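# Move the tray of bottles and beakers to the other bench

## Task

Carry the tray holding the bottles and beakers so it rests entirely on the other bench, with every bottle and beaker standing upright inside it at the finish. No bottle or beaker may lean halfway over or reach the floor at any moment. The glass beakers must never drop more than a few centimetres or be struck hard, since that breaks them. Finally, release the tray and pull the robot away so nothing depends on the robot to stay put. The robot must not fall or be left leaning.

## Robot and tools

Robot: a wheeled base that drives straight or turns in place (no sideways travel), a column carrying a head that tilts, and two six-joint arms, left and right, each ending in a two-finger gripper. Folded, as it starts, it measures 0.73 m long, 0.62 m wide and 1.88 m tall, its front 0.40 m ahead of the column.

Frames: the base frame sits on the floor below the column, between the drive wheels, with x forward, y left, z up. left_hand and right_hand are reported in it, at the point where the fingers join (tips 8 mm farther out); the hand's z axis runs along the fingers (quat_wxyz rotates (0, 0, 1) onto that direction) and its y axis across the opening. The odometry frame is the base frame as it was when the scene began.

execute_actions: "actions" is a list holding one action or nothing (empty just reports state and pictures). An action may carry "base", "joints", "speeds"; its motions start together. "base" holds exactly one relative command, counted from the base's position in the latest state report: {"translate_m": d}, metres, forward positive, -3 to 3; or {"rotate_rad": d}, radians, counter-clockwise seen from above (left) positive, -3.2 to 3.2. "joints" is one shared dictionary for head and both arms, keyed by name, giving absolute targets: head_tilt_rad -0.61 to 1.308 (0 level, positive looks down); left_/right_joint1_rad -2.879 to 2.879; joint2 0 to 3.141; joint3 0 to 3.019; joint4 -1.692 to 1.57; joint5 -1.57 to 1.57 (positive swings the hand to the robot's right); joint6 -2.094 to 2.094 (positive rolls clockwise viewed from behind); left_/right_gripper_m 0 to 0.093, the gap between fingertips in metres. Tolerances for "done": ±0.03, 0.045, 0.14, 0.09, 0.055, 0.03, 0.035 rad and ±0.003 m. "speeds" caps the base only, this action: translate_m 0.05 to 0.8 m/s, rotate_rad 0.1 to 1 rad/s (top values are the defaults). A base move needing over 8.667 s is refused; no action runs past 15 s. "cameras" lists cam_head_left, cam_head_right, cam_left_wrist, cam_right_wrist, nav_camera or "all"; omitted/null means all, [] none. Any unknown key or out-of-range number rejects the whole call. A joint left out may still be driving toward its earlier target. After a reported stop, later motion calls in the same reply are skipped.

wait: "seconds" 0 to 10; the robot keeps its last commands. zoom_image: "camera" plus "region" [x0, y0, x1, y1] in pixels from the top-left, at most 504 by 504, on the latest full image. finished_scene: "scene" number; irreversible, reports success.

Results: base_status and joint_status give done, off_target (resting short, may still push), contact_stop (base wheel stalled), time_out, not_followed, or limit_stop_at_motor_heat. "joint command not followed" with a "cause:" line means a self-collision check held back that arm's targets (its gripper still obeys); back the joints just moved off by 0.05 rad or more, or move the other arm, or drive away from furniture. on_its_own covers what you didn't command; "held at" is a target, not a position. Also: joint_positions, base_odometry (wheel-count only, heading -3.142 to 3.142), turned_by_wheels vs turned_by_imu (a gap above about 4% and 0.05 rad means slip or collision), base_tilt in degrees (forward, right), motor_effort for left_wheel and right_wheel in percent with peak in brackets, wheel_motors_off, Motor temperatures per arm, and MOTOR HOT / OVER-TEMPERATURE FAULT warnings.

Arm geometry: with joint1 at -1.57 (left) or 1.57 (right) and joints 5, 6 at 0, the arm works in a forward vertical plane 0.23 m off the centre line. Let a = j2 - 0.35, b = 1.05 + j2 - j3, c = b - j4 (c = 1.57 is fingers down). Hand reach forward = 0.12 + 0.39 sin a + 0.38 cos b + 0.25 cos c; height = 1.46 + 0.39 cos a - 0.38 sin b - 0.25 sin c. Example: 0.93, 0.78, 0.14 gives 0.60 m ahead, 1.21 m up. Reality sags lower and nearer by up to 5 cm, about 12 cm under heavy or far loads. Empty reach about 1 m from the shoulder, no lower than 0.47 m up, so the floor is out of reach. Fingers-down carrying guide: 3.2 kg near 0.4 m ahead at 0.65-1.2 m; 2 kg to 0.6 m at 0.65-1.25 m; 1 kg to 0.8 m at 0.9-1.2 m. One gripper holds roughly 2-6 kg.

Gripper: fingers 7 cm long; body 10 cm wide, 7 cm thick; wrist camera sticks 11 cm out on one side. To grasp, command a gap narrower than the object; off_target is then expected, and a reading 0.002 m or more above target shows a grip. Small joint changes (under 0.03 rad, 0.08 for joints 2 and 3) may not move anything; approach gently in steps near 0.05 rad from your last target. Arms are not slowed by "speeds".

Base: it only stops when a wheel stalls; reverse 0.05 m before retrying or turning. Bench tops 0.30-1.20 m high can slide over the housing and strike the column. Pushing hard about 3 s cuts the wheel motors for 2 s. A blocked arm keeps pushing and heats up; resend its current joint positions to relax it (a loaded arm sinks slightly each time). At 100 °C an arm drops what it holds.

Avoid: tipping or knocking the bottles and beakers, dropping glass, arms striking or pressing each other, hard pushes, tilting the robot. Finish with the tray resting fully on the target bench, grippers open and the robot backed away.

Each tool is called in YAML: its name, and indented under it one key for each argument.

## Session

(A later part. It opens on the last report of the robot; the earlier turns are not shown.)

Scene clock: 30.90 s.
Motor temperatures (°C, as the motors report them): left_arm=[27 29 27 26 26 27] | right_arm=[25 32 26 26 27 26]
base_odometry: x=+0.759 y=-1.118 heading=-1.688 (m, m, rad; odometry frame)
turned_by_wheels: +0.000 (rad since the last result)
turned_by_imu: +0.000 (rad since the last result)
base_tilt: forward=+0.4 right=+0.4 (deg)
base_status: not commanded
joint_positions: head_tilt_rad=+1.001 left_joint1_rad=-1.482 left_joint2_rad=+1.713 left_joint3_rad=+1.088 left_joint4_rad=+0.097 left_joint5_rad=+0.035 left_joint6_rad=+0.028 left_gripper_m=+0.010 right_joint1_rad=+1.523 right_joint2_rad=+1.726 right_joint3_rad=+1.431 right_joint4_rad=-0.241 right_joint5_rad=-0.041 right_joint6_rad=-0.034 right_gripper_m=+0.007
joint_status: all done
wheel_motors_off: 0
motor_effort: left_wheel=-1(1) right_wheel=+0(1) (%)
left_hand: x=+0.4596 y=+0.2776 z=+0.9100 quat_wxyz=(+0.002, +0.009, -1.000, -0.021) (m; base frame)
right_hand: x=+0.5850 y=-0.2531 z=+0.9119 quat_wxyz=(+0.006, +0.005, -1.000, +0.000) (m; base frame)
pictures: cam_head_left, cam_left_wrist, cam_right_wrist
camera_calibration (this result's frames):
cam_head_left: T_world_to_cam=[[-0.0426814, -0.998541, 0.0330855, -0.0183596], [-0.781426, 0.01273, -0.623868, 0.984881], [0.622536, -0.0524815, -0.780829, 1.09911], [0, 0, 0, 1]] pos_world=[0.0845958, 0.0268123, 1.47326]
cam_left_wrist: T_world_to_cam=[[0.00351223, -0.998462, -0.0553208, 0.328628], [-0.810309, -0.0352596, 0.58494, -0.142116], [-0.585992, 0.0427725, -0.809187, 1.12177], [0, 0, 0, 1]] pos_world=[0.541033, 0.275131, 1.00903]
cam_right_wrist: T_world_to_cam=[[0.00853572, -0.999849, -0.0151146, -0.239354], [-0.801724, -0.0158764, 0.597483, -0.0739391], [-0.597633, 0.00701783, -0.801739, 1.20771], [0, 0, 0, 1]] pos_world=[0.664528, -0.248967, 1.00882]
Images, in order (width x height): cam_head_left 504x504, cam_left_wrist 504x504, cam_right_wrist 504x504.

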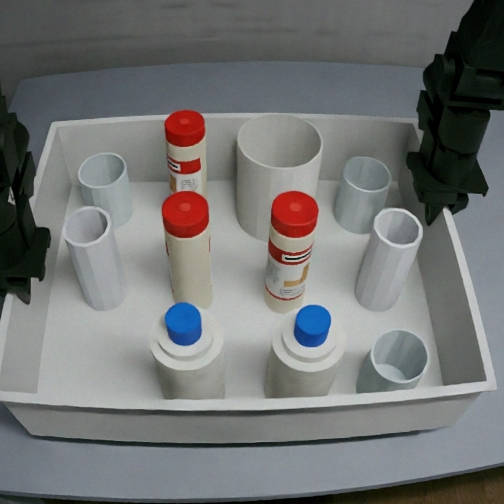

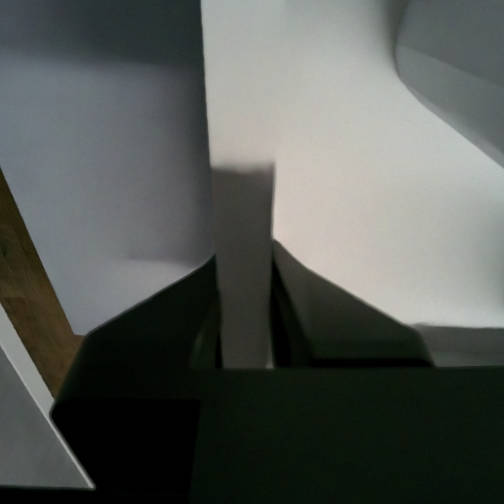

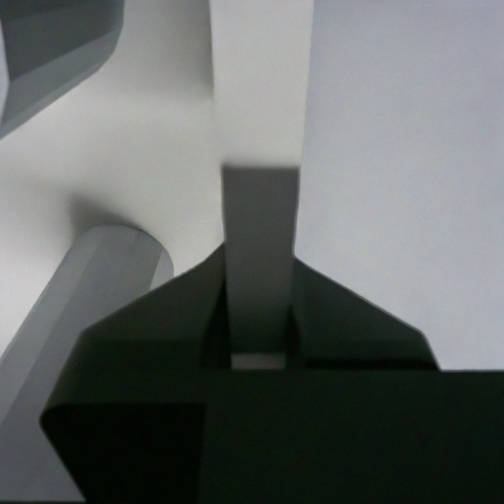

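execute_actions:
  actions:
    - {"joints":{"left_joint2_rad":1.55,"left_joint3_rad":1.0,"left_joint4_rad":0.07,"right_joint2_rad":1.55,"right_joint3_rad":1.36,"right_joint4_rad":-0.28}}
  cameras: []

execute_actions:
  actions:
    - {"base":{"translate_m":-0.75},"speeds":{"translate_m":0.3}}
  cameras: ["cam_head_left"]

execute_actions:
  actions:
    - {"base":{"rotate_rad":-2.56},"speeds":{"rotate_rad":0.5}}
  cameras: ["cam_head_left","nav_camera"]

Scene clock: 32.97 s.
Motor temperatures (°C, as the motors report them): left_arm=[27 29 27 26 27 27] | right_arm=[25 32 26 26 27 26]
base_odometry: x=+0.759 y=-1.118 heading=-1.688 (m, m, rad; odometry frame)
turned_by_wheels: +0.000 (rad since the last result)
turned_by_imu: -0.001 (rad since the last result)
base_tilt: forward=+0.5 right=+0.4 (deg)
base_status: not commanded
joint_positions: head_tilt_rad=+1.001 left_joint1_rad=-1.481 left_joint2_rad=+1.630 left_joint3_rad=+1.005 left_joint4_rad=+0.078 left_joint5_rad=+0.034 left_joint6_rad=+0.029 left_gripper_m=+0.010 right_joint1_rad=+1.519 right_joint2_rad=+1.649 right_joint3_rad=+1.356 right_joint4_rad=-0.256 right_joint5_rad=-0.041 right_joint6_rad=-0.038 right_gripper_m=+0.007
joint_status: all done
wheel_motors_off: 0
motor_effort: left_wheel=+0(1) right_wheel=+1(2) (%)
left_hand: x=+0.4469 y=+0.2754 z=+0.9410 quat_wxyz=(+0.012, +0.009, -1.000, -0.022) (m; base frame)
right_hand: x=+0.5754 y=-0.2546 z=+0.9409 quat_wxyz=(+0.013, +0.005, -1.000, +0.002) (m; base frame)
pictures: none
No camera images: the call's "cameras" was empty. Leave "cameras" out to get every camera's image.

Scene clock: 36.60 s.
Motor temperatures (°C, as the motors report them): left_arm=[27 30 27 26 27 27] | right_arm=[25 33 26 26 28 26]
base_odometry: x=+0.847 y=-0.373 heading=-1.688 (m, m, rad; odometry frame)
turned_by_wheels: +0.000 (rad since the last result)
turned_by_imu: +0.000 (rad since the last result)
base_tilt: forward=+0.4 right=+0.4 (deg)
base_status: done
joint_positions: head_tilt_rad=+1.001 left_joint1_rad=-1.480 left_joint2_rad=+1.624 left_joint3_rad=+0.999 left_joint4_rad=+0.075 left_joint5_rad=+0.033 left_joint6_rad=+0.028 left_gripper_m=+0.010 right_joint1_rad=+1.519 right_joint2_rad=+1.645 right_joint3_rad=+1.351 right_joint4_rad=-0.256 right_joint5_rad=-0.042 right_joint6_rad=-0.038 right_gripper_m=+0.007
joint_status: not commanded
wheel_motors_off: 0
motor_effort: left_wheel=+1(41) right_wheel=+0(34) (%)
left_hand: x=+0.4460 y=+0.2758 z=+0.9433 quat_wxyz=(+0.013, +0.009, -1.000, -0.022) (m; base frame)
right_hand: x=+0.5747 y=-0.2543 z=+0.9426 quat_wxyz=(+0.013, +0.006, -1.000, +0.001) (m; base frame)
pictures: cam_head_left
camera_calibration (this result's frames):
cam_head_left: T_world_to_cam=[[-0.0426753, -0.998541, 0.0330934, -0.018372], [-0.781541, 0.01273, -0.623723, 0.984665], [0.622392, -0.0524815, -0.780944, 1.09929], [0, 0, 0, 1]] pos_world=[0.0845835, 0.0268123, 1.47325]
Images, in order (width x height): cam_head_left 504x504.

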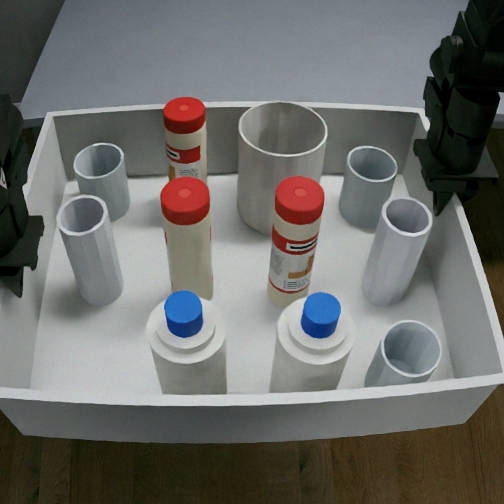

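Scene clock: 42.80 s.
Motor temperatures (°C, as the motors report them): left_arm=[27 31 27 26 29 27] | right_arm=[25 35 26 26 29 26]
base_odometry: x=+0.847 y=-0.373 heading=+2.037 (m, m, rad; odometry frame)
turned_by_wheels: -2.559 (rad since the last result)
turned_by_imu: -2.541 (rad since the last result)
base_tilt: forward=+0.4 right=+0.4 (deg)
base_status: done
joint_positions: head_tilt_rad=+1.001 left_joint1_rad=-1.484 left_joint2_rad=+1.624 left_joint3_rad=+1.003 left_joint4_rad=+0.076 left_joint5_rad=+0.035 left_joint6_rad=+0.028 left_gripper_m=+0.010 right_joint1_rad=+1.515 right_joint2_rad=+1.645 right_joint3_rad=+1.353 right_joint4_rad=-0.256 right_joint5_rad=-0.043 right_joint6_rad=-0.039 right_gripper_m=+0.008
joint_status: not commanded
wheel_motors_off: 0
motor_effort: left_wheel=+5(58) right_wheel=-6(44) (%)
left_hand: x=+0.4485 y=+0.2733 z=+0.9429 quat_wxyz=(+0.011, +0.008, -1.000, -0.020) (m; base frame)
right_hand: x=+0.5759 y=-0.2571 z=+0.9428 quat_wxyz=(+0.012, +0.005, -1.000, +0.002) (m; base frame)
pictures: cam_head_left, nav_camera
camera_calibration (this result's frames):
cam_head_left: T_world_to_cam=[[-0.0426753, -0.998541, 0.0330934, -0.018372], [-0.781541, 0.01273, -0.623723, 0.984665], [0.622392, -0.0524815, -0.780944, 1.09929], [0, 0, 0, 1]] pos_world=[0.0845835, 0.0268123, 1.47325]
Images, in order (width x height): cam_head_left 504x504, nav_camera 504x504.

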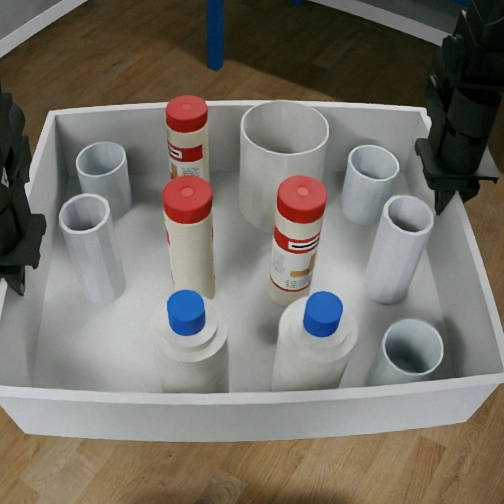

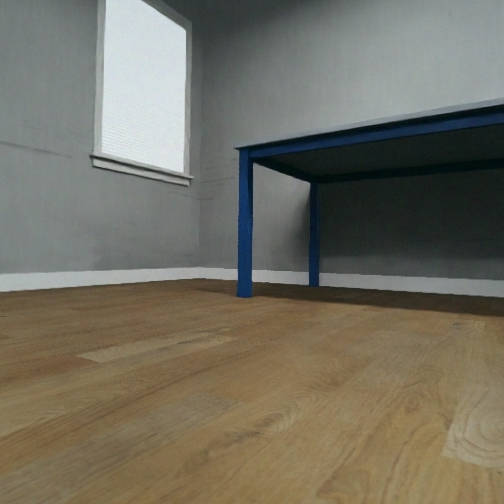

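execute_actions:
  actions:
    - {"base":{"translate_m":1.02},"speeds":{"translate_m":0.35},"joints":{"head_tilt_rad":0.6}}
  cameras: []

execute_actions:
  actions:
    - {"base":{"rotate_rad":-0.59},"speeds":{"rotate_rad":0.45}}
  cameras: ["cam_head_left","cam_head_right","nav_camera"]

Scene clock: 47.27 s.
Motor temperatures (°C, as the motors report them): left_arm=[27 31 27 26 29 27] | right_arm=[25 36 26 26 29 26]
base_odometry: x=+0.389 y=+0.538 heading=+2.036 (m, m, rad; odometry frame)
turned_by_wheels: +0.000 (rad since the last result)
turned_by_imu: -0.003 (rad since the last result)
base_tilt: forward=+0.4 right=+0.4 (deg)
base_status: done
joint_positions: head_tilt_rad=+0.617 left_joint1_rad=-1.483 left_joint2_rad=+1.623 left_joint3_rad=+1.012 left_joint4_rad=+0.078 left_joint5_rad=+0.034 left_joint6_rad=+0.027 left_gripper_m=+0.010 right_joint1_rad=+1.516 right_joint2_rad=+1.644 right_joint3_rad=+1.361 right_joint4_rad=-0.256 right_joint5_rad=-0.043 right_joint6_rad=-0.037 right_gripper_m=+0.008
joint_status: all done
wheel_motors_off: 0
motor_effort: left_wheel=-1(67) right_wheel=+1(48) (%)
left_hand: x=+0.4555 y=+0.2744 z=+0.9431 quat_wxyz=(+0.005, +0.009, -1.000, -0.021) (m; base frame)
right_hand: x=+0.5810 y=-0.2561 z=+0.9438 quat_wxyz=(+0.008, +0.005, -1.000, +0.002) (m; base frame)
pictures: none
No camera images: the call's "cameras" was empty. Leave "cameras" out to get every camera's image.

Scene clock: 49.57 s.
Motor temperatures (°C, as the motors report them): left_arm=[27 32 27 26 30 27] | right_arm=[25 36 26 26 30 26]
base_odometry: x=+0.389 y=+0.538 heading=+1.447 (m, m, rad; odometry frame)
turned_by_wheels: -0.589 (rad since the last result)
turned_by_imu: -0.583 (rad since the last result)
base_tilt: forward=+0.4 right=+0.4 (deg)
base_status: done
joint_positions: head_tilt_rad=+0.617 left_joint1_rad=-1.484 left_joint2_rad=+1.623 left_joint3_rad=+1.011 left_joint4_rad=+0.078 left_joint5_rad=+0.034 left_joint6_rad=+0.028 left_gripper_m=+0.010 right_joint1_rad=+1.515 right_joint2_rad=+1.644 right_joint3_rad=+1.361 right_joint4_rad=-0.256 right_joint5_rad=-0.043 right_joint6_rad=-0.036 right_gripper_m=+0.008
joint_status: not commanded
wheel_motors_off: 0
motor_effort: left_wheel=+5(51) right_wheel=-5(48) (%)
left_hand: x=+0.4548 y=+0.2737 z=+0.9431 quat_wxyz=(+0.005, +0.008, -1.000, -0.021) (m; base frame)
right_hand: x=+0.5810 y=-0.2572 z=+0.9438 quat_wxyz=(+0.008, +0.004, -1.000, +0.003) (m; base frame)
pictures: cam_head_left, cam_head_right, nav_camera
camera_calibration (this result's frames):
cam_head_left: T_world_to_cam=[[-0.0519667, -0.998541, 0.0146909, 0.0104324], [-0.490876, 0.01273, -0.871137, 1.35115], [0.869678, -0.0524815, -0.490821, 0.640135], [0, 0, 0, 1]] pos_world=[0.107076, 0.0268123, 1.49107]
cam_head_right: T_world_to_cam=[[-0.0496995, -0.998536, 0.0213395, -0.0679122], [-0.504593, 0.00666474, -0.863331, 1.33565], [0.861925, -0.0536749, -0.504186, 0.658587], [0, 0, 0, 1]] pos_world=[0.102932, -0.041365, 1.48661]
Images, in order (width x height): cam_head_left 504x504, cam_head_right 504x504, nav_camera 504x504.

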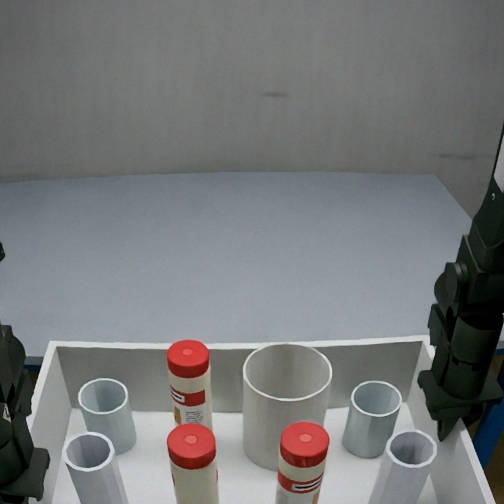

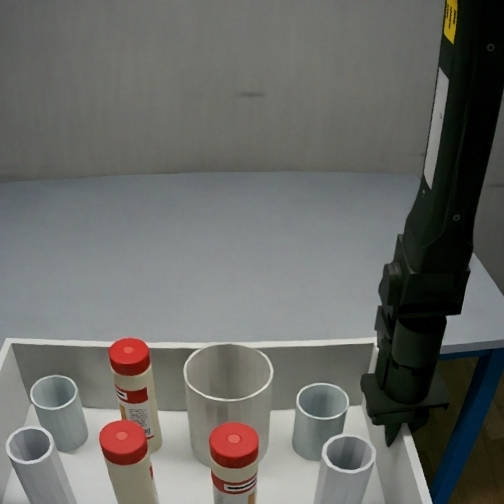

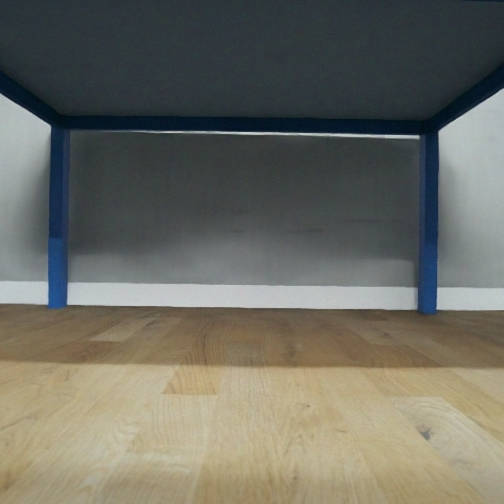

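execute_actions:
  actions:
    - {"base":{"rotate_rad":-0.07},"speeds":{"rotate_rad":0.3},"joints":{"head_tilt_rad":0.95}}
  cameras: []

execute_actions:
  actions:
    - {"base":{"translate_m":0.5},"speeds":{"translate_m":0.15}}

Scene clock: 51.70 s.
Motor temperatures (°C, as the motors report them): left_arm=[27 32 27 26 30 27] | right_arm=[25 36 26 26 30 26]
base_odometry: x=+0.389 y=+0.538 heading=+1.378 (m, m, rad; odometry frame)
turned_by_wheels: -0.069 (rad since the last result)
turned_by_imu: -0.069 (rad since the last result)
base_tilt: forward=+0.4 right=+0.5 (deg)
base_status: done
joint_positions: head_tilt_rad=+0.950 left_joint1_rad=-1.484 left_joint2_rad=+1.623 left_joint3_rad=+1.011 left_joint4_rad=+0.078 left_joint5_rad=+0.033 left_joint6_rad=+0.030 left_gripper_m=+0.010 right_joint1_rad=+1.515 right_joint2_rad=+1.644 right_joint3_rad=+1.360 right_joint4_rad=-0.256 right_joint5_rad=-0.043 right_joint6_rad=-0.036 right_gripper_m=+0.008
joint_status: all done
wheel_motors_off: 0
motor_effort: left_wheel=+6(33) right_wheel=-5(30) (%)
left_hand: x=+0.4548 y=+0.2740 z=+0.9432 quat_wxyz=(+0.005, +0.007, -1.000, -0.021) (m; base frame)
right_hand: x=+0.5803 y=-0.2565 z=+0.9437 quat_wxyz=(+0.008, +0.004, -1.000, +0.002) (m; base frame)
pictures: none
No camera images: the call's "cameras" was empty. Leave "cameras" out to get every camera's image.

Scene clock: 55.80 s.
Motor temperatures (°C, as the motors report them): left_arm=[27 32 27 26 30 27] | right_arm=[25 37 26 26 30 26]
base_odometry: x=+0.485 y=+1.029 heading=+1.377 (m, m, rad; odometry frame)
turned_by_wheels: -0.001 (rad since the last result)
turned_by_imu: -0.002 (rad since the last result)
base_tilt: forward=+0.4 right=+0.5 (deg)
base_status: done
joint_positions: head_tilt_rad=+0.951 left_joint1_rad=-1.483 left_joint2_rad=+1.622 left_joint3_rad=+1.011 left_joint4_rad=+0.080 left_joint5_rad=+0.033 left_joint6_rad=+0.028 left_gripper_m=+0.010 right_joint1_rad=+1.516 right_joint2_rad=+1.643 right_joint3_rad=+1.362 right_joint4_rad=-0.256 right_joint5_rad=-0.042 right_joint6_rad=-0.037 right_gripper_m=+0.008
joint_status: not commanded
wheel_motors_off: 0
motor_effort: left_wheel=-2(67) right_wheel=+2(44) (%)
left_hand: x=+0.4562 y=+0.2745 z=+0.9435 quat_wxyz=(+0.003, +0.008, -1.000, -0.021) (m; base frame)
right_hand: x=+0.5823 y=-0.2560 z=+0.9444 quat_wxyz=(+0.007, +0.005, -1.000, +0.002) (m; base frame)
pictures: cam_head_left, cam_head_right, cam_left_wrist, cam_right_wrist, nav_camera
camera_calibration (this result's frames):
cam_head_left: T_world_to_cam=[[-0.0442706, -0.998541, 0.0309268, -0.0149558], [-0.749506, 0.01273, -0.661875, 1.04182], [0.660515, -0.0524815, -0.748976, 1.04815], [0, 0, 0, 1]] pos_world=[0.0878651, 0.0268123, 1.47506]
cam_head_right: T_world_to_cam=[[-0.0399477, -0.998536, 0.0364636, -0.091691], [-0.759904, 0.00666474, -0.650001, 1.01989], [0.648807, -0.0536749, -0.759058, 1.06175], [0, 0, 0, 1]] pos_world=[0.0824851, -0.041365, 1.4722]
cam_left_wrist: T_world_to_cam=[[0.00297618, -0.998418, -0.0561404, 0.32836], [-0.808938, -0.0354082, 0.586826, -0.166994], [-0.587886, 0.0436676, -0.807764, 1.14636], [0, 0, 0, 1]] pos_world=[0.537861, 0.27187, 1.04242]
cam_right_wrist: T_world_to_cam=[[0.00900139, -0.999898, -0.0111242, -0.245729], [-0.800824, -0.0138704, 0.598739, -0.0967638], [-0.598832, 0.00351903, -0.800867, 1.23114], [0, 0, 0, 1]] pos_world=[0.661966, -0.251378, 1.04118]
Images, in order (width x height): cam_head_left 504x504, cam_head_right 504x504, cam_left_wrist 504x504, cam_right_wrist 504x504, nav_camera 504x504.

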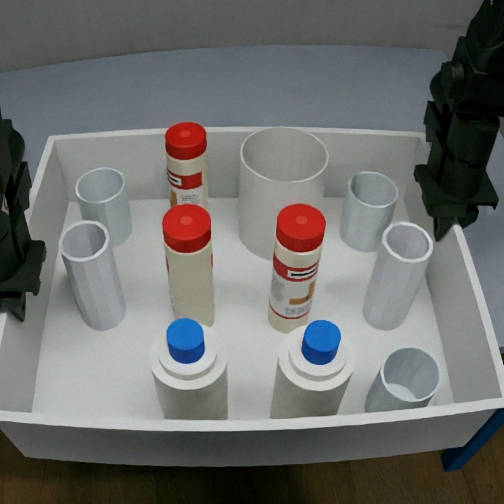

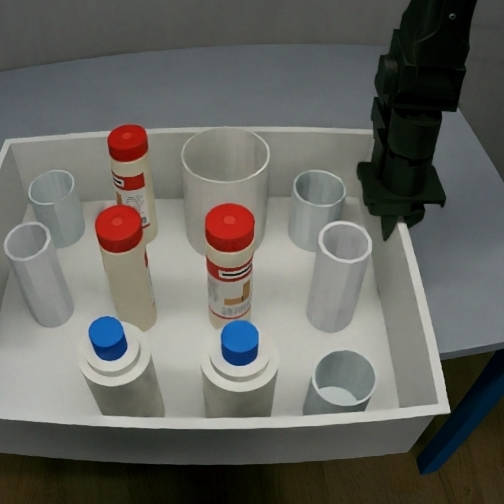

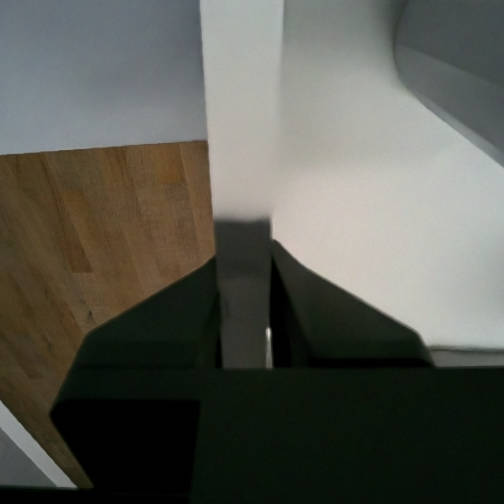

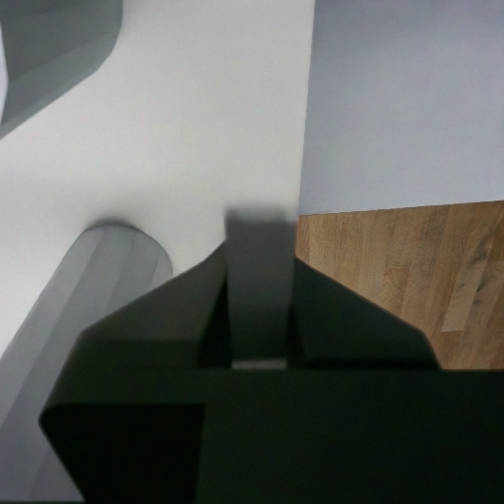

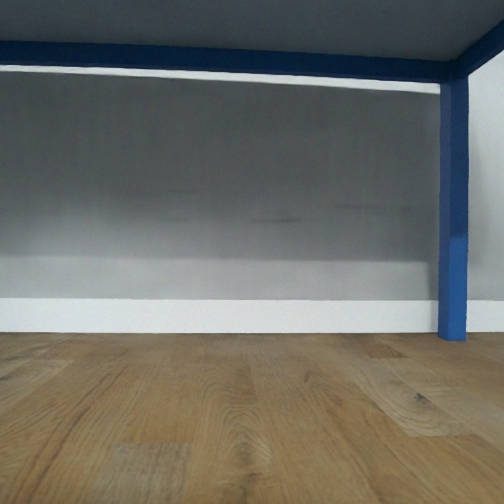

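execute_actions:
  actions:
    - {"base":{"translate_m":0.25},"speeds":{"translate_m":0.12},"joints":{"head_tilt_rad":1.1}}
  cameras: ["cam_head_left","cam_head_right","cam_left_wrist","cam_right_wrist"]

Scene clock: 58.97 s.
Motor temperatures (°C, as the motors report them): left_arm=[27 32 27 26 30 27] | right_arm=[25 37 26 26 31 26]
base_odometry: x=+0.533 y=+1.274 heading=+1.377 (m, m, rad; odometry frame)
turned_by_wheels: +0.000 (rad since the last result)
turned_by_imu: -0.001 (rad since the last result)
base_tilt: forward=+0.4 right=+0.4 (deg)
base_status: done
joint_positions: head_tilt_rad=+1.099 left_joint1_rad=-1.483 left_joint2_rad=+1.621 left_joint3_rad=+1.010 left_joint4_rad=+0.080 left_joint5_rad=+0.034 left_joint6_rad=+0.028 left_gripper_m=+0.010 right_joint1_rad=+1.517 right_joint2_rad=+1.642 right_joint3_rad=+1.361 right_joint4_rad=-0.256 right_joint5_rad=-0.042 right_joint6_rad=-0.038 right_gripper_m=+0.008
joint_status: all done
wheel_motors_off: 0
motor_effort: left_wheel=-1(40) right_wheel=+0(37) (%)
left_hand: x=+0.4559 y=+0.2746 z=+0.9438 quat_wxyz=(+0.004, +0.008, -1.000, -0.021) (m; base frame)
right_hand: x=+0.5824 y=-0.2557 z=+0.9448 quat_wxyz=(+0.006, +0.005, -1.000, +0.002) (m; base frame)
pictures: cam_head_left, cam_head_right, cam_left_wrist, cam_right_wrist
camera_calibration (this result's frames):
cam_head_left: T_world_to_cam=[[-0.0392325, -0.998541, 0.0371103, -0.0247302], [-0.838821, 0.01273, -0.544259, 0.865153], [0.542992, -0.0524815, -0.838096, 1.19127], [0, 0, 0, 1]] pos_world=[0.0778863, 0.0268123, 1.47019]
cam_head_right: T_world_to_cam=[[-0.0341411, -0.998536, 0.0419499, -0.10043], [-0.847356, 0.00666474, -0.530983, 0.840971], [0.529927, -0.0536749, -0.846343, 1.20211], [0, 0, 0, 1]] pos_world=[0.0721439, -0.041365, 1.46815]
cam_left_wrist: T_world_to_cam=[[0.00317735, -0.998422, -0.0560741, 0.328364], [-0.808717, -0.0355481, 0.587122, -0.167778], [-0.588189, 0.0434826, -0.807554, 1.14639], [0, 0, 0, 1]] pos_world=[0.537568, 0.272033, 1.04269]
cam_right_wrist: T_world_to_cam=[[0.00997704, -0.999885, -0.0114506, -0.245699], [-0.801036, -0.0148461, 0.598432, -0.0967655], [-0.598533, 0.00320179, -0.801092, 1.23152], [0, 0, 0, 1]] pos_world=[0.662047, -0.25105, 1.04166]
Images, in order (width x height): cam_head_left 504x504, cam_head_right 504x504, cam_left_wrist 504x504, cam_right_wrist 504x504.

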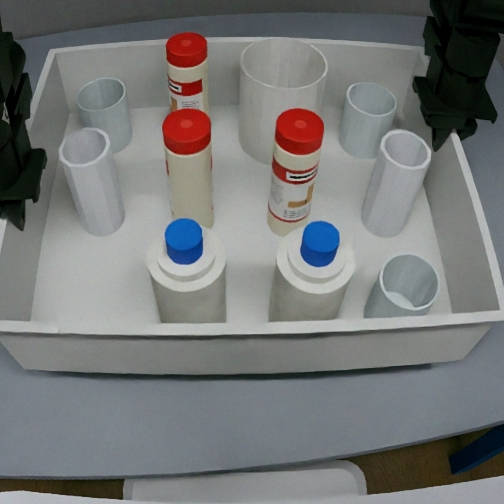

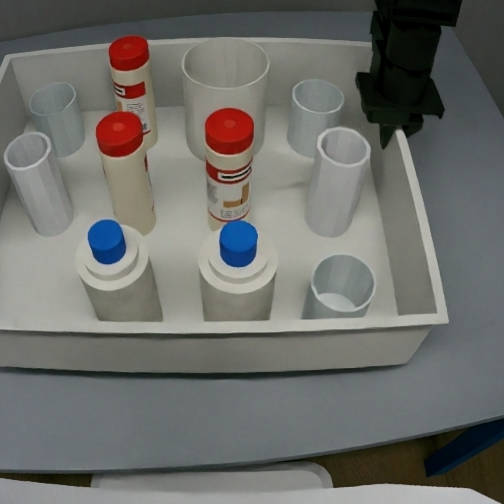

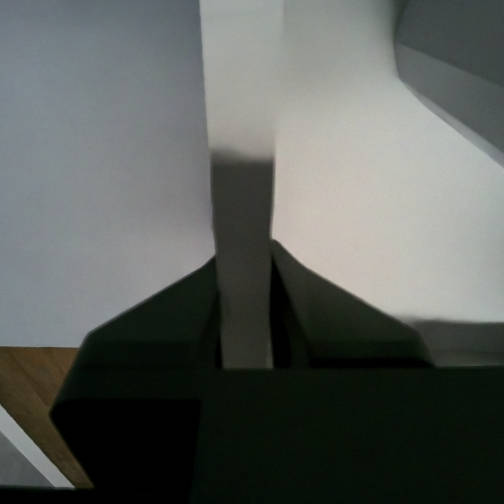

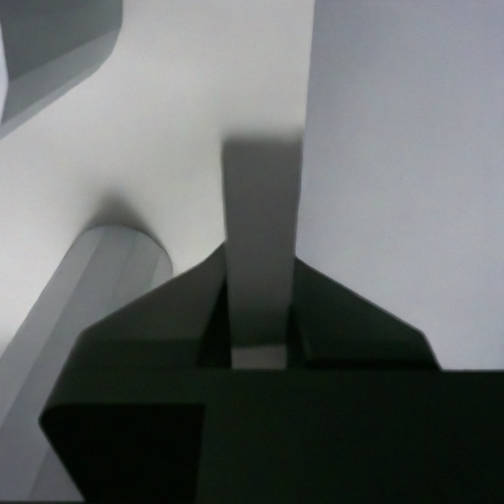

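Same as before; lower in the same steps.

execute_actions:
  actions:
    - {"joints":{"left_joint2_rad":1.66,"left_joint3_rad":1.06,"left_joint4_rad":0.09,"right_joint2_rad":1.665,"right_joint3_rad":1.415,"right_joint4_rad":-0.27}}
  cameras: []

execute_actions:
  actions:
    - {"joints":{"left_joint2_rad":1.715,"left_joint3_rad":1.105,"left_joint4_rad":0.1,"right_joint2_rad":1.72,"right_joint3_rad":1.46,"right_joint4_rad":-0.26}}
  cameras: []

execute_actions:
  actions:
    - {"joints":{"left_joint2_rad":1.765,"left_joint3_rad":1.145,"left_joint4_rad":0.115,"right_joint2_rad":1.77,"right_joint3_rad":1.5,"right_joint4_rad":-0.25}}
  cameras: ["cam_head_left","cam_head_right"]

Scene clock: 60.57 s.
Motor temperatures (°C, as the motors report them): left_arm=[27 32 27 26 30 27] | right_arm=[25 37 26 26 31 26]
base_odometry: x=+0.533 y=+1.274 heading=+1.377 (m, m, rad; odometry frame)
turned_by_wheels: +0.000 (rad since the last result)
turned_by_imu: +0.000 (rad since the last result)
base_tilt: forward=+0.4 right=+0.4 (deg)
base_status: not commanded
joint_positions: head_tilt_rad=+1.099 left_joint1_rad=-1.483 left_joint2_rad=+1.718 left_joint3_rad=+1.067 left_joint4_rad=+0.096 left_joint5_rad=+0.035 left_joint6_rad=+0.028 left_gripper_m=+0.010 right_joint1_rad=+1.521 right_joint2_rad=+1.730 right_joint3_rad=+1.413 right_joint4_rad=-0.246 right_joint5_rad=-0.038 right_joint6_rad=-0.035 right_gripper_m=+0.008
joint_status: all done
wheel_motors_off: 0
motor_effort: left_wheel=-1(2) right_wheel=+1(1) (%)
left_hand: x=+0.4432 y=+0.2765 z=+0.9093 quat_wxyz=(+0.016, +0.009, -1.000, -0.020) (m; base frame)
right_hand: x=+0.5707 y=-0.2544 z=+0.9089 quat_wxyz=(+0.019, +0.004, -1.000, +0.002) (m; base frame)
pictures: none
No camera images: the call's "cameras" was empty. Leave "cameras" out to get every camera's image.

Scene clock: 61.27 s.
Motor temperatures (°C, as the motors report them): left_arm=[27 32 27 26 30 27] | right_arm=[25 37 26 26 31 26]
base_odometry: x=+0.533 y=+1.274 heading=+1.377 (m, m, rad; odometry frame)
turned_by_wheels: +0.000 (rad since the last result)
turned_by_imu: +0.000 (rad since the last result)
base_tilt: forward=+0.5 right=+0.4 (deg)
base_status: not commanded
joint_positions: head_tilt_rad=+1.099 left_joint1_rad=-1.483 left_joint2_rad=+1.765 left_joint3_rad=+1.114 left_joint4_rad=+0.106 left_joint5_rad=+0.035 left_joint6_rad=+0.028 left_gripper_m=+0.010 right_joint1_rad=+1.524 right_joint2_rad=+1.777 right_joint3_rad=+1.462 right_joint4_rad=-0.241 right_joint5_rad=-0.040 right_joint6_rad=-0.034 right_gripper_m=+0.008
joint_status: all done
wheel_motors_off: 0
motor_effort: left_wheel=-1(1) right_wheel=+1(2) (%)
left_hand: x=+0.4497 y=+0.2781 z=+0.8916 quat_wxyz=(+0.010, +0.009, -1.000, -0.020) (m; base frame)
right_hand: x=+0.5756 y=-0.2531 z=+0.8909 quat_wxyz=(+0.016, +0.005, -1.000, +0.000) (m; base frame)
pictures: none
No camera images: the call's "cameras" was empty. Leave "cameras" out to get every camera's image.

Scene clock: 62.00 s.
Motor temperatures (°C, as the motors report them): left_arm=[27 32 27 26 30 27] | right_arm=[25 37 26 26 31 26]
base_odometry: x=+0.533 y=+1.274 heading=+1.377 (m, m, rad; odometry frame)
turned_by_wheels: +0.000 (rad since the last result)
turned_by_imu: +0.000 (rad since the last result)
base_tilt: forward=+0.4 right=+0.5 (deg)
base_status: not commanded
joint_positions: head_tilt_rad=+1.099 left_joint1_rad=-1.483 left_joint2_rad=+1.818 left_joint3_rad=+1.154 left_joint4_rad=+0.120 left_joint5_rad=+0.035 left_joint6_rad=+0.028 left_gripper_m=+0.010 right_joint1_rad=+1.526 right_joint2_rad=+1.827 right_joint3_rad=+1.502 right_joint4_rad=-0.231 right_joint5_rad=-0.040 right_joint6_rad=-0.032 right_gripper_m=+0.008
joint_status: all done
wheel_motors_off: 0
motor_effort: left_wheel=-1(1) right_wheel=+1(2) (%)
left_hand: x=+0.4474 y=+0.2792 z=+0.8721 quat_wxyz=(+0.010, +0.009, -1.000, -0.020) (m; base frame)
right_hand: x=+0.5738 y=-0.2522 z=+0.8710 quat_wxyz=(+0.016, +0.005, -1.000, -0.001) (m; base frame)
pictures: cam_head_left, cam_head_right
camera_calibration (this result's frames):
cam_head_left: T_world_to_cam=[[-0.0392325, -0.998541, 0.0371103, -0.0247302], [-0.838821, 0.01273, -0.544259, 0.865153], [0.542992, -0.0524815, -0.838096, 1.19127], [0, 0, 0, 1]] pos_world=[0.0778863, 0.0268123, 1.47019]
cam_head_right: T_world_to_cam=[[-0.0341411, -0.998536, 0.0419499, -0.10043], [-0.847356, 0.00666474, -0.530983, 0.840971], [0.529926, -0.0536749, -0.846343, 1.20211], [0, 0, 0, 1]] pos_world=[0.0721439, -0.041365, 1.46815]
Images, in order (width x height): cam_head_left 504x504, cam_head_right 504x504.

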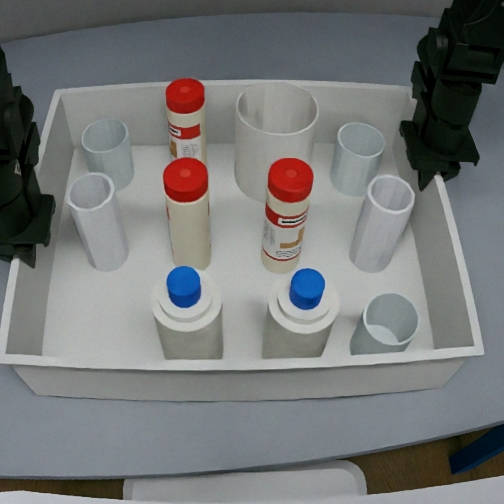

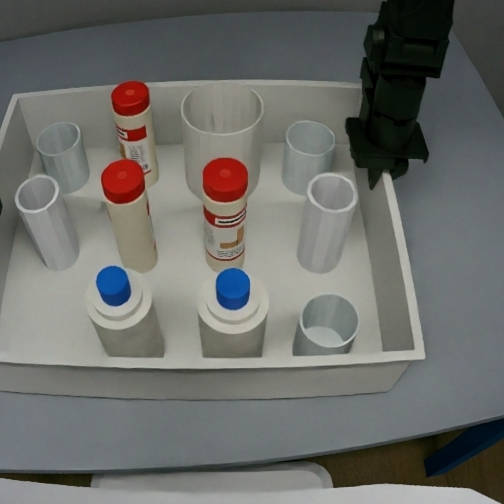

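execute_actions:
  actions:
    - {"joints":{"left_joint2_rad":1.8,"left_joint3_rad":1.175,"left_joint4_rad":0.125,"right_joint2_rad":1.805,"right_joint3_rad":1.53,"right_joint4_rad":-0.24}}
  cameras: []

execute_actions:
  actions:
    - {"joints":{"left_joint2_rad":1.835,"left_joint3_rad":1.19,"left_joint4_rad":0.135,"right_joint2_rad":1.84,"right_joint3_rad":1.555,"right_joint4_rad":-0.23}}
  cameras: []

execute_actions:
  actions:
    - {"joints":{"left_joint2_rad":1.87,"left_joint3_rad":1.205,"left_joint4_rad":0.14,"right_joint2_rad":1.876,"right_joint3_rad":1.575,"right_joint4_rad":-0.22}}
  cameras: ["cam_head_left","cam_head_right"]

Scene clock: 63.27 s.
Motor temperatures (°C, as the motors report them): left_arm=[27 32 27 26 31 27] | right_arm=[25 37 26 26 31 26]
base_odometry: x=+0.533 y=+1.274 heading=+1.377 (m, m, rad; odometry frame)
turned_by_wheels: +0.000 (rad since the last result)
turned_by_imu: +0.000 (rad since the last result)
base_tilt: forward=+0.5 right=+0.4 (deg)
base_status: not commanded
joint_positions: head_tilt_rad=+1.099 left_joint1_rad=-1.483 left_joint2_rad=+1.849 left_joint3_rad=+1.182 left_joint4_rad=+0.128 left_joint5_rad=+0.035 left_joint6_rad=+0.028 left_gripper_m=+0.010 right_joint1_rad=+1.528 right_joint2_rad=+1.859 right_joint3_rad=+1.531 right_joint4_rad=-0.224 right_joint5_rad=-0.041 right_joint6_rad=-0.032 right_gripper_m=+0.008
joint_status: all done
wheel_motors_off: 0
motor_effort: left_wheel=-1(1) right_wheel=+1(2) (%)
left_hand: x=+0.4479 y=+0.2799 z=+0.8604 quat_wxyz=(+0.008, +0.008, -1.000, -0.020) (m; base frame)
right_hand: x=+0.5750 y=-0.2516 z=+0.8586 quat_wxyz=(+0.014, +0.005, -1.000, -0.002) (m; base frame)
pictures: none
No camera images: the call's "cameras" was empty. Leave "cameras" out to get every camera's image.

Scene clock: 63.87 s.
Motor temperatures (°C, as the motors report them): left_arm=[27 32 27 26 31 27] | right_arm=[25 37 26 26 31 26]
base_odometry: x=+0.533 y=+1.274 heading=+1.377 (m, m, rad; odometry frame)
turned_by_wheels: +0.000 (rad since the last result)
turned_by_imu: +0.000 (rad since the last result)
base_tilt: forward=+0.4 right=+0.4 (deg)
base_status: not commanded
joint_positions: head_tilt_rad=+1.099 left_joint1_rad=-1.483 left_joint2_rad=+1.873 left_joint3_rad=+1.198 left_joint4_rad=+0.136 left_joint5_rad=+0.036 left_joint6_rad=+0.027 left_gripper_m=+0.010 right_joint1_rad=+1.529 right_joint2_rad=+1.878 right_joint3_rad=+1.552 right_joint4_rad=-0.222 right_joint5_rad=-0.040 right_joint6_rad=-0.037 right_gripper_m=+0.007
joint_status: all done
wheel_motors_off: 0
motor_effort: left_wheel=-1(2) right_wheel=+0(1) (%)
left_hand: x=+0.4454 y=+0.2802 z=+0.8515 quat_wxyz=(+0.008, +0.009, -1.000, -0.019) (m; base frame)
right_hand: x=+0.5767 y=-0.2506 z=+0.8511 quat_wxyz=(+0.012, +0.008, -1.000, -0.002) (m; base frame)
pictures: none
No camera images: the call's "cameras" was empty. Leave "cameras" out to get every camera's image.

Scene clock: 64.37 s.
Motor temperatures (°C, as the motors report them): left_arm=[27 32 27 26 31 27] | right_arm=[25 37 26 26 31 26]
base_odometry: x=+0.533 y=+1.274 heading=+1.377 (m, m, rad; odometry frame)
turned_by_wheels: +0.000 (rad since the last result)
turned_by_imu: +0.000 (rad since the last result)
base_tilt: forward=+0.4 right=+0.4 (deg)
base_status: not commanded
joint_positions: head_tilt_rad=+1.099 left_joint1_rad=-1.483 left_joint2_rad=+1.875 left_joint3_rad=+1.199 left_joint4_rad=+0.136 left_joint5_rad=+0.036 left_joint6_rad=+0.027 left_gripper_m=+0.010 right_joint1_rad=+1.529 right_joint2_rad=+1.879 right_joint3_rad=+1.553 right_joint4_rad=-0.222 right_joint5_rad=-0.040 right_joint6_rad=-0.037 right_gripper_m=+0.007
joint_status: all done
wheel_motors_off: 0
motor_effort: left_wheel=+0(1) right_wheel=+0(2) (%)
left_hand: x=+0.4450 y=+0.2803 z=+0.8510 quat_wxyz=(+0.008, +0.009, -1.000, -0.019) (m; base frame)
right_hand: x=+0.5767 y=-0.2506 z=+0.8507 quat_wxyz=(+0.012, +0.008, -1.000, -0.002) (m; base frame)
pictures: cam_head_left, cam_head_right
camera_calibration (this result's frames):
cam_head_left: T_world_to_cam=[[-0.0392325, -0.998541, 0.0371103, -0.0247302], [-0.838821, 0.01273, -0.544259, 0.865153], [0.542992, -0.0524815, -0.838096, 1.19127], [0, 0, 0, 1]] pos_world=[0.0778863, 0.0268123, 1.47019]
cam_head_right: T_world_to_cam=[[-0.0341411, -0.998536, 0.0419499, -0.10043], [-0.847356, 0.00666474, -0.530983, 0.840971], [0.529926, -0.0536749, -0.846343, 1.20211], [0, 0, 0, 1]] pos_world=[0.0721439, -0.041365, 1.46815]
Images, in order (width x height): cam_head_left 504x504, cam_head_right 504x504.

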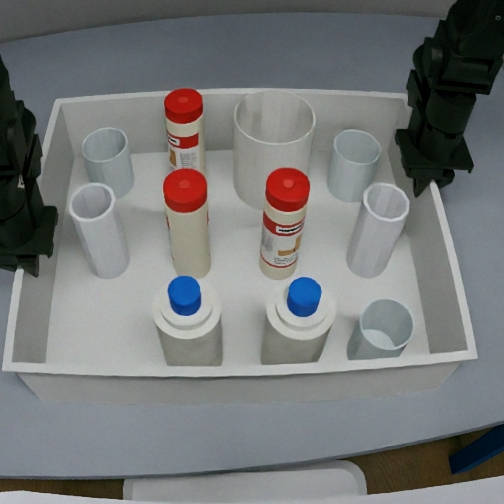

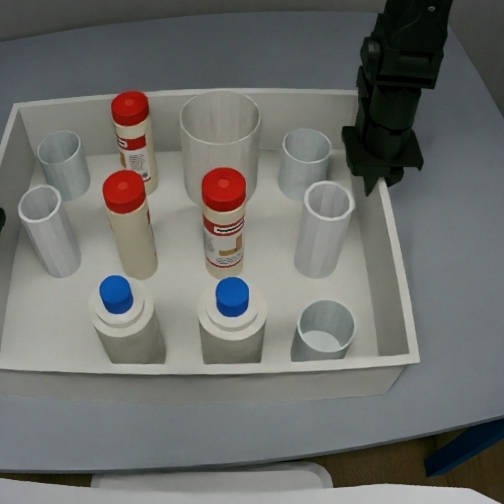

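execute_actions:
  actions:
    - {"joints":{"left_gripper_m":0.04,"right_gripper_m":0.04}}
  cameras: ["cam_head_left"]

execute_actions:
  actions:
    - {"joints":{"left_joint2_rad":1.65,"left_joint3_rad":1.03,"left_joint4_rad":0.09,"right_joint2_rad":1.675,"right_joint3_rad":1.42,"right_joint4_rad":-0.26}}
  cameras: ["cam_head_left"]

execute_actions:
  actions:
    - {"joints":{"left_joint2_rad":1.44,"left_joint3_rad":0.9,"left_joint4_rad":0.04,"right_joint2_rad":1.46,"right_joint3_rad":1.25,"right_joint4_rad":-0.28}}
  cameras: []

execute_actions:
  actions:
    - {"base":{"translate_m":-0.75},"joints":{"head_tilt_rad":0.6}}
  cameras: ["cam_head_left"]

Scene clock: 65.57 s.
Motor temperatures (°C, as the motors report them): left_arm=[27 32 27 26 31 27] | right_arm=[25 37 26 26 31 26]
base_odometry: x=+0.533 y=+1.274 heading=+1.377 (m, m, rad; odometry frame)
turned_by_wheels: +0.000 (rad since the last result)
turned_by_imu: +0.000 (rad since the last result)
base_tilt: forward=+0.4 right=+0.4 (deg)
base_status: not commanded
joint_positions: head_tilt_rad=+1.099 left_joint1_rad=-1.486 left_joint2_rad=+1.875 left_joint3_rad=+1.199 left_joint4_rad=+0.136 left_joint5_rad=+0.002 left_joint6_rad=+0.015 left_gripper_m=+0.040 right_joint1_rad=+1.537 right_joint2_rad=+1.879 right_joint3_rad=+1.565 right_joint4_rad=-0.222 right_joint5_rad=-0.003 right_joint6_rad=-0.009 right_gripper_m=+0.040
joint_status: all done
wheel_motors_off: 0
motor_effort: left_wheel=+0(0) right_wheel=+1(1) (%)
left_hand: x=+0.4448 y=+0.2845 z=+0.8512 quat_wxyz=(+0.009, +0.014, -0.999, -0.036) (m; base frame)
right_hand: x=+0.5840 y=-0.2514 z=+0.8515 quat_wxyz=(+0.007, -0.004, -1.000, +0.013) (m; base frame)
pictures: cam_head_left
camera_calibration (this result's frames):
cam_head_left: T_world_to_cam=[[-0.0392325, -0.998541, 0.0371103, -0.0247302], [-0.838821, 0.01273, -0.544259, 0.865153], [0.542992, -0.0524815, -0.838096, 1.19127], [0, 0, 0, 1]] pos_world=[0.0778863, 0.0268123, 1.47019]
Images, in order (width x height): cam_head_left 504x504.

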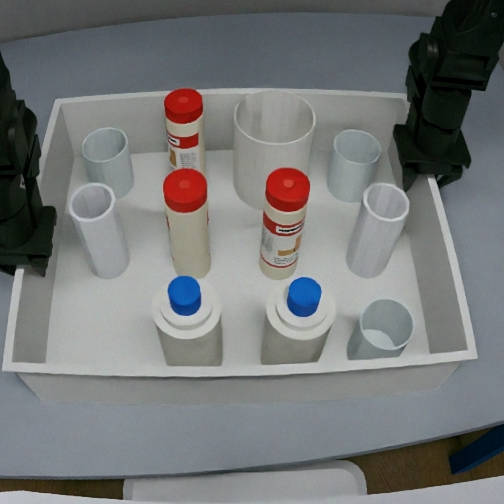

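Scene clock: 66.63 s.
Motor temperatures (°C, as the motors report them): left_arm=[27 32 27 26 30 27] | right_arm=[25 37 26 26 30 26]
base_odometry: x=+0.533 y=+1.274 heading=+1.377 (m, m, rad; odometry frame)
turned_by_wheels: +0.000 (rad since the last result)
turned_by_imu: +0.000 (rad since the last result)
base_tilt: forward=+0.4 right=+0.5 (deg)
base_status: not commanded
joint_positions: head_tilt_rad=+1.099 left_joint1_rad=-1.486 left_joint2_rad=+1.638 left_joint3_rad=+1.032 left_joint4_rad=+0.093 left_joint5_rad=+0.002 left_joint6_rad=+0.015 left_gripper_m=+0.040 right_joint1_rad=+1.537 right_joint2_rad=+1.664 right_joint3_rad=+1.419 right_joint4_rad=-0.250 right_joint5_rad=-0.003 right_joint6_rad=-0.009 right_gripper_m=+0.040
joint_status: all done
wheel_motors_off: 0
motor_effort: left_wheel=+0(1) right_wheel=+1(1) (%)
left_hand: x=+0.4636 y=+0.2789 z=+0.9376 quat_wxyz=(-0.005, +0.014, -0.999, -0.036) (m; base frame)
right_hand: x=+0.6081 y=-0.2492 z=+0.9397 quat_wxyz=(-0.014, -0.004, -1.000, +0.014) (m; base frame)
pictures: cam_head_left
camera_calibration (this result's frames):
cam_head_left: T_world_to_cam=[[-0.0392325, -0.998541, 0.0371103, -0.0247301], [-0.838821, 0.01273, -0.544259, 0.865154], [0.542992, -0.0524815, -0.838096, 1.19127], [0, 0, 0, 1]] pos_world=[0.0778863, 0.0268123, 1.47019]
Images, in order (width x height): cam_head_left 504x504.

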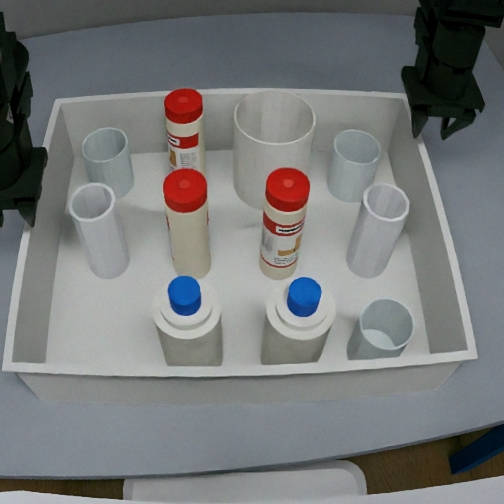

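Scene clock: 67.77 s.
Motor temperatures (°C, as the motors report them): left_arm=[27 32 27 26 30 27] | right_arm=[25 37 26 26 30 26]
base_odometry: x=+0.533 y=+1.274 heading=+1.377 (m, m, rad; odometry frame)
turned_by_wheels: +0.000 (rad since the last result)
turned_by_imu: +0.000 (rad since the last result)
base_tilt: forward=+0.4 right=+0.4 (deg)
base_status: not commanded
joint_positions: head_tilt_rad=+1.099 left_joint1_rad=-1.486 left_joint2_rad=+1.429 left_joint3_rad=+0.902 left_joint4_rad=+0.040 left_joint5_rad=+0.002 left_joint6_rad=+0.015 left_gripper_m=+0.040 right_joint1_rad=+1.537 right_joint2_rad=+1.451 right_joint3_rad=+1.248 right_joint4_rad=-0.271 right_joint5_rad=-0.003 right_joint6_rad=-0.009 right_gripper_m=+0.040
joint_status: all done
wheel_motors_off: 0
motor_effort: left_wheel=-1(2) right_wheel=+1(2) (%)
left_hand: x=+0.4701 y=+0.2738 z=+1.0106 quat_wxyz=(-0.018, +0.013, -0.999, -0.036) (m; base frame)
right_hand: x=+0.6000 y=-0.2467 z=+1.0211 quat_wxyz=(-0.025, -0.004, -1.000, +0.014) (m; base frame)
pictures: none
No camera images: the call's "cameras" was empty. Leave "cameras" out to get every camera's image.

Scene clock: 70.60 s.
Motor temperatures (°C, as the motors report them): left_arm=[27 32 27 26 30 27] | right_arm=[25 36 26 26 30 26]
base_odometry: x=+0.389 y=+0.538 heading=+1.376 (m, m, rad; odometry frame)
turned_by_wheels: -0.001 (rad since the last result)
turned_by_imu: -0.001 (rad since the last result)
base_tilt: forward=+0.4 right=+0.4 (deg)
base_status: done
joint_positions: head_tilt_rad=+0.617 left_joint1_rad=-1.486 left_joint2_rad=+1.431 left_joint3_rad=+0.900 left_joint4_rad=+0.040 left_joint5_rad=+0.002 left_joint6_rad=+0.015 left_gripper_m=+0.040 right_joint1_rad=+1.538 right_joint2_rad=+1.452 right_joint3_rad=+1.242 right_joint4_rad=-0.271 right_joint5_rad=-0.003 right_joint6_rad=-0.008 right_gripper_m=+0.040
joint_status: all done
wheel_motors_off: 0
motor_effort: left_wheel=-1(42) right_wheel=+1(57) (%)
left_hand: x=+0.4678 y=+0.2738 z=+1.0099 quat_wxyz=(-0.016, +0.013, -0.999, -0.036) (m; base frame)
right_hand: x=+0.5959 y=-0.2460 z=+1.0199 quat_wxyz=(-0.021, -0.004, -1.000, +0.013) (m; base frame)
pictures: cam_head_left
camera_calibration (this result's frames):
cam_head_left: T_world_to_cam=[[-0.0519659, -0.998541, 0.0146938, 0.0104278], [-0.490925, 0.01273, -0.871109, 1.35111], [0.86965, -0.0524815, -0.49087, 0.640213], [0, 0, 0, 1]] pos_world=[0.107073, 0.0268123, 1.49107]
Images, in order (width x height): cam_head_left 504x504.

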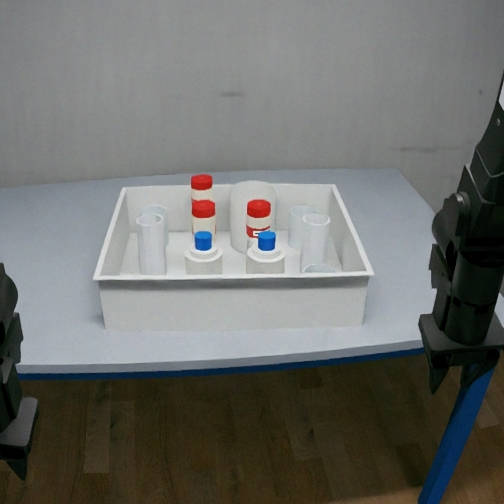

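finished_scene:
  scene: 2

The scene is finished: the task was done.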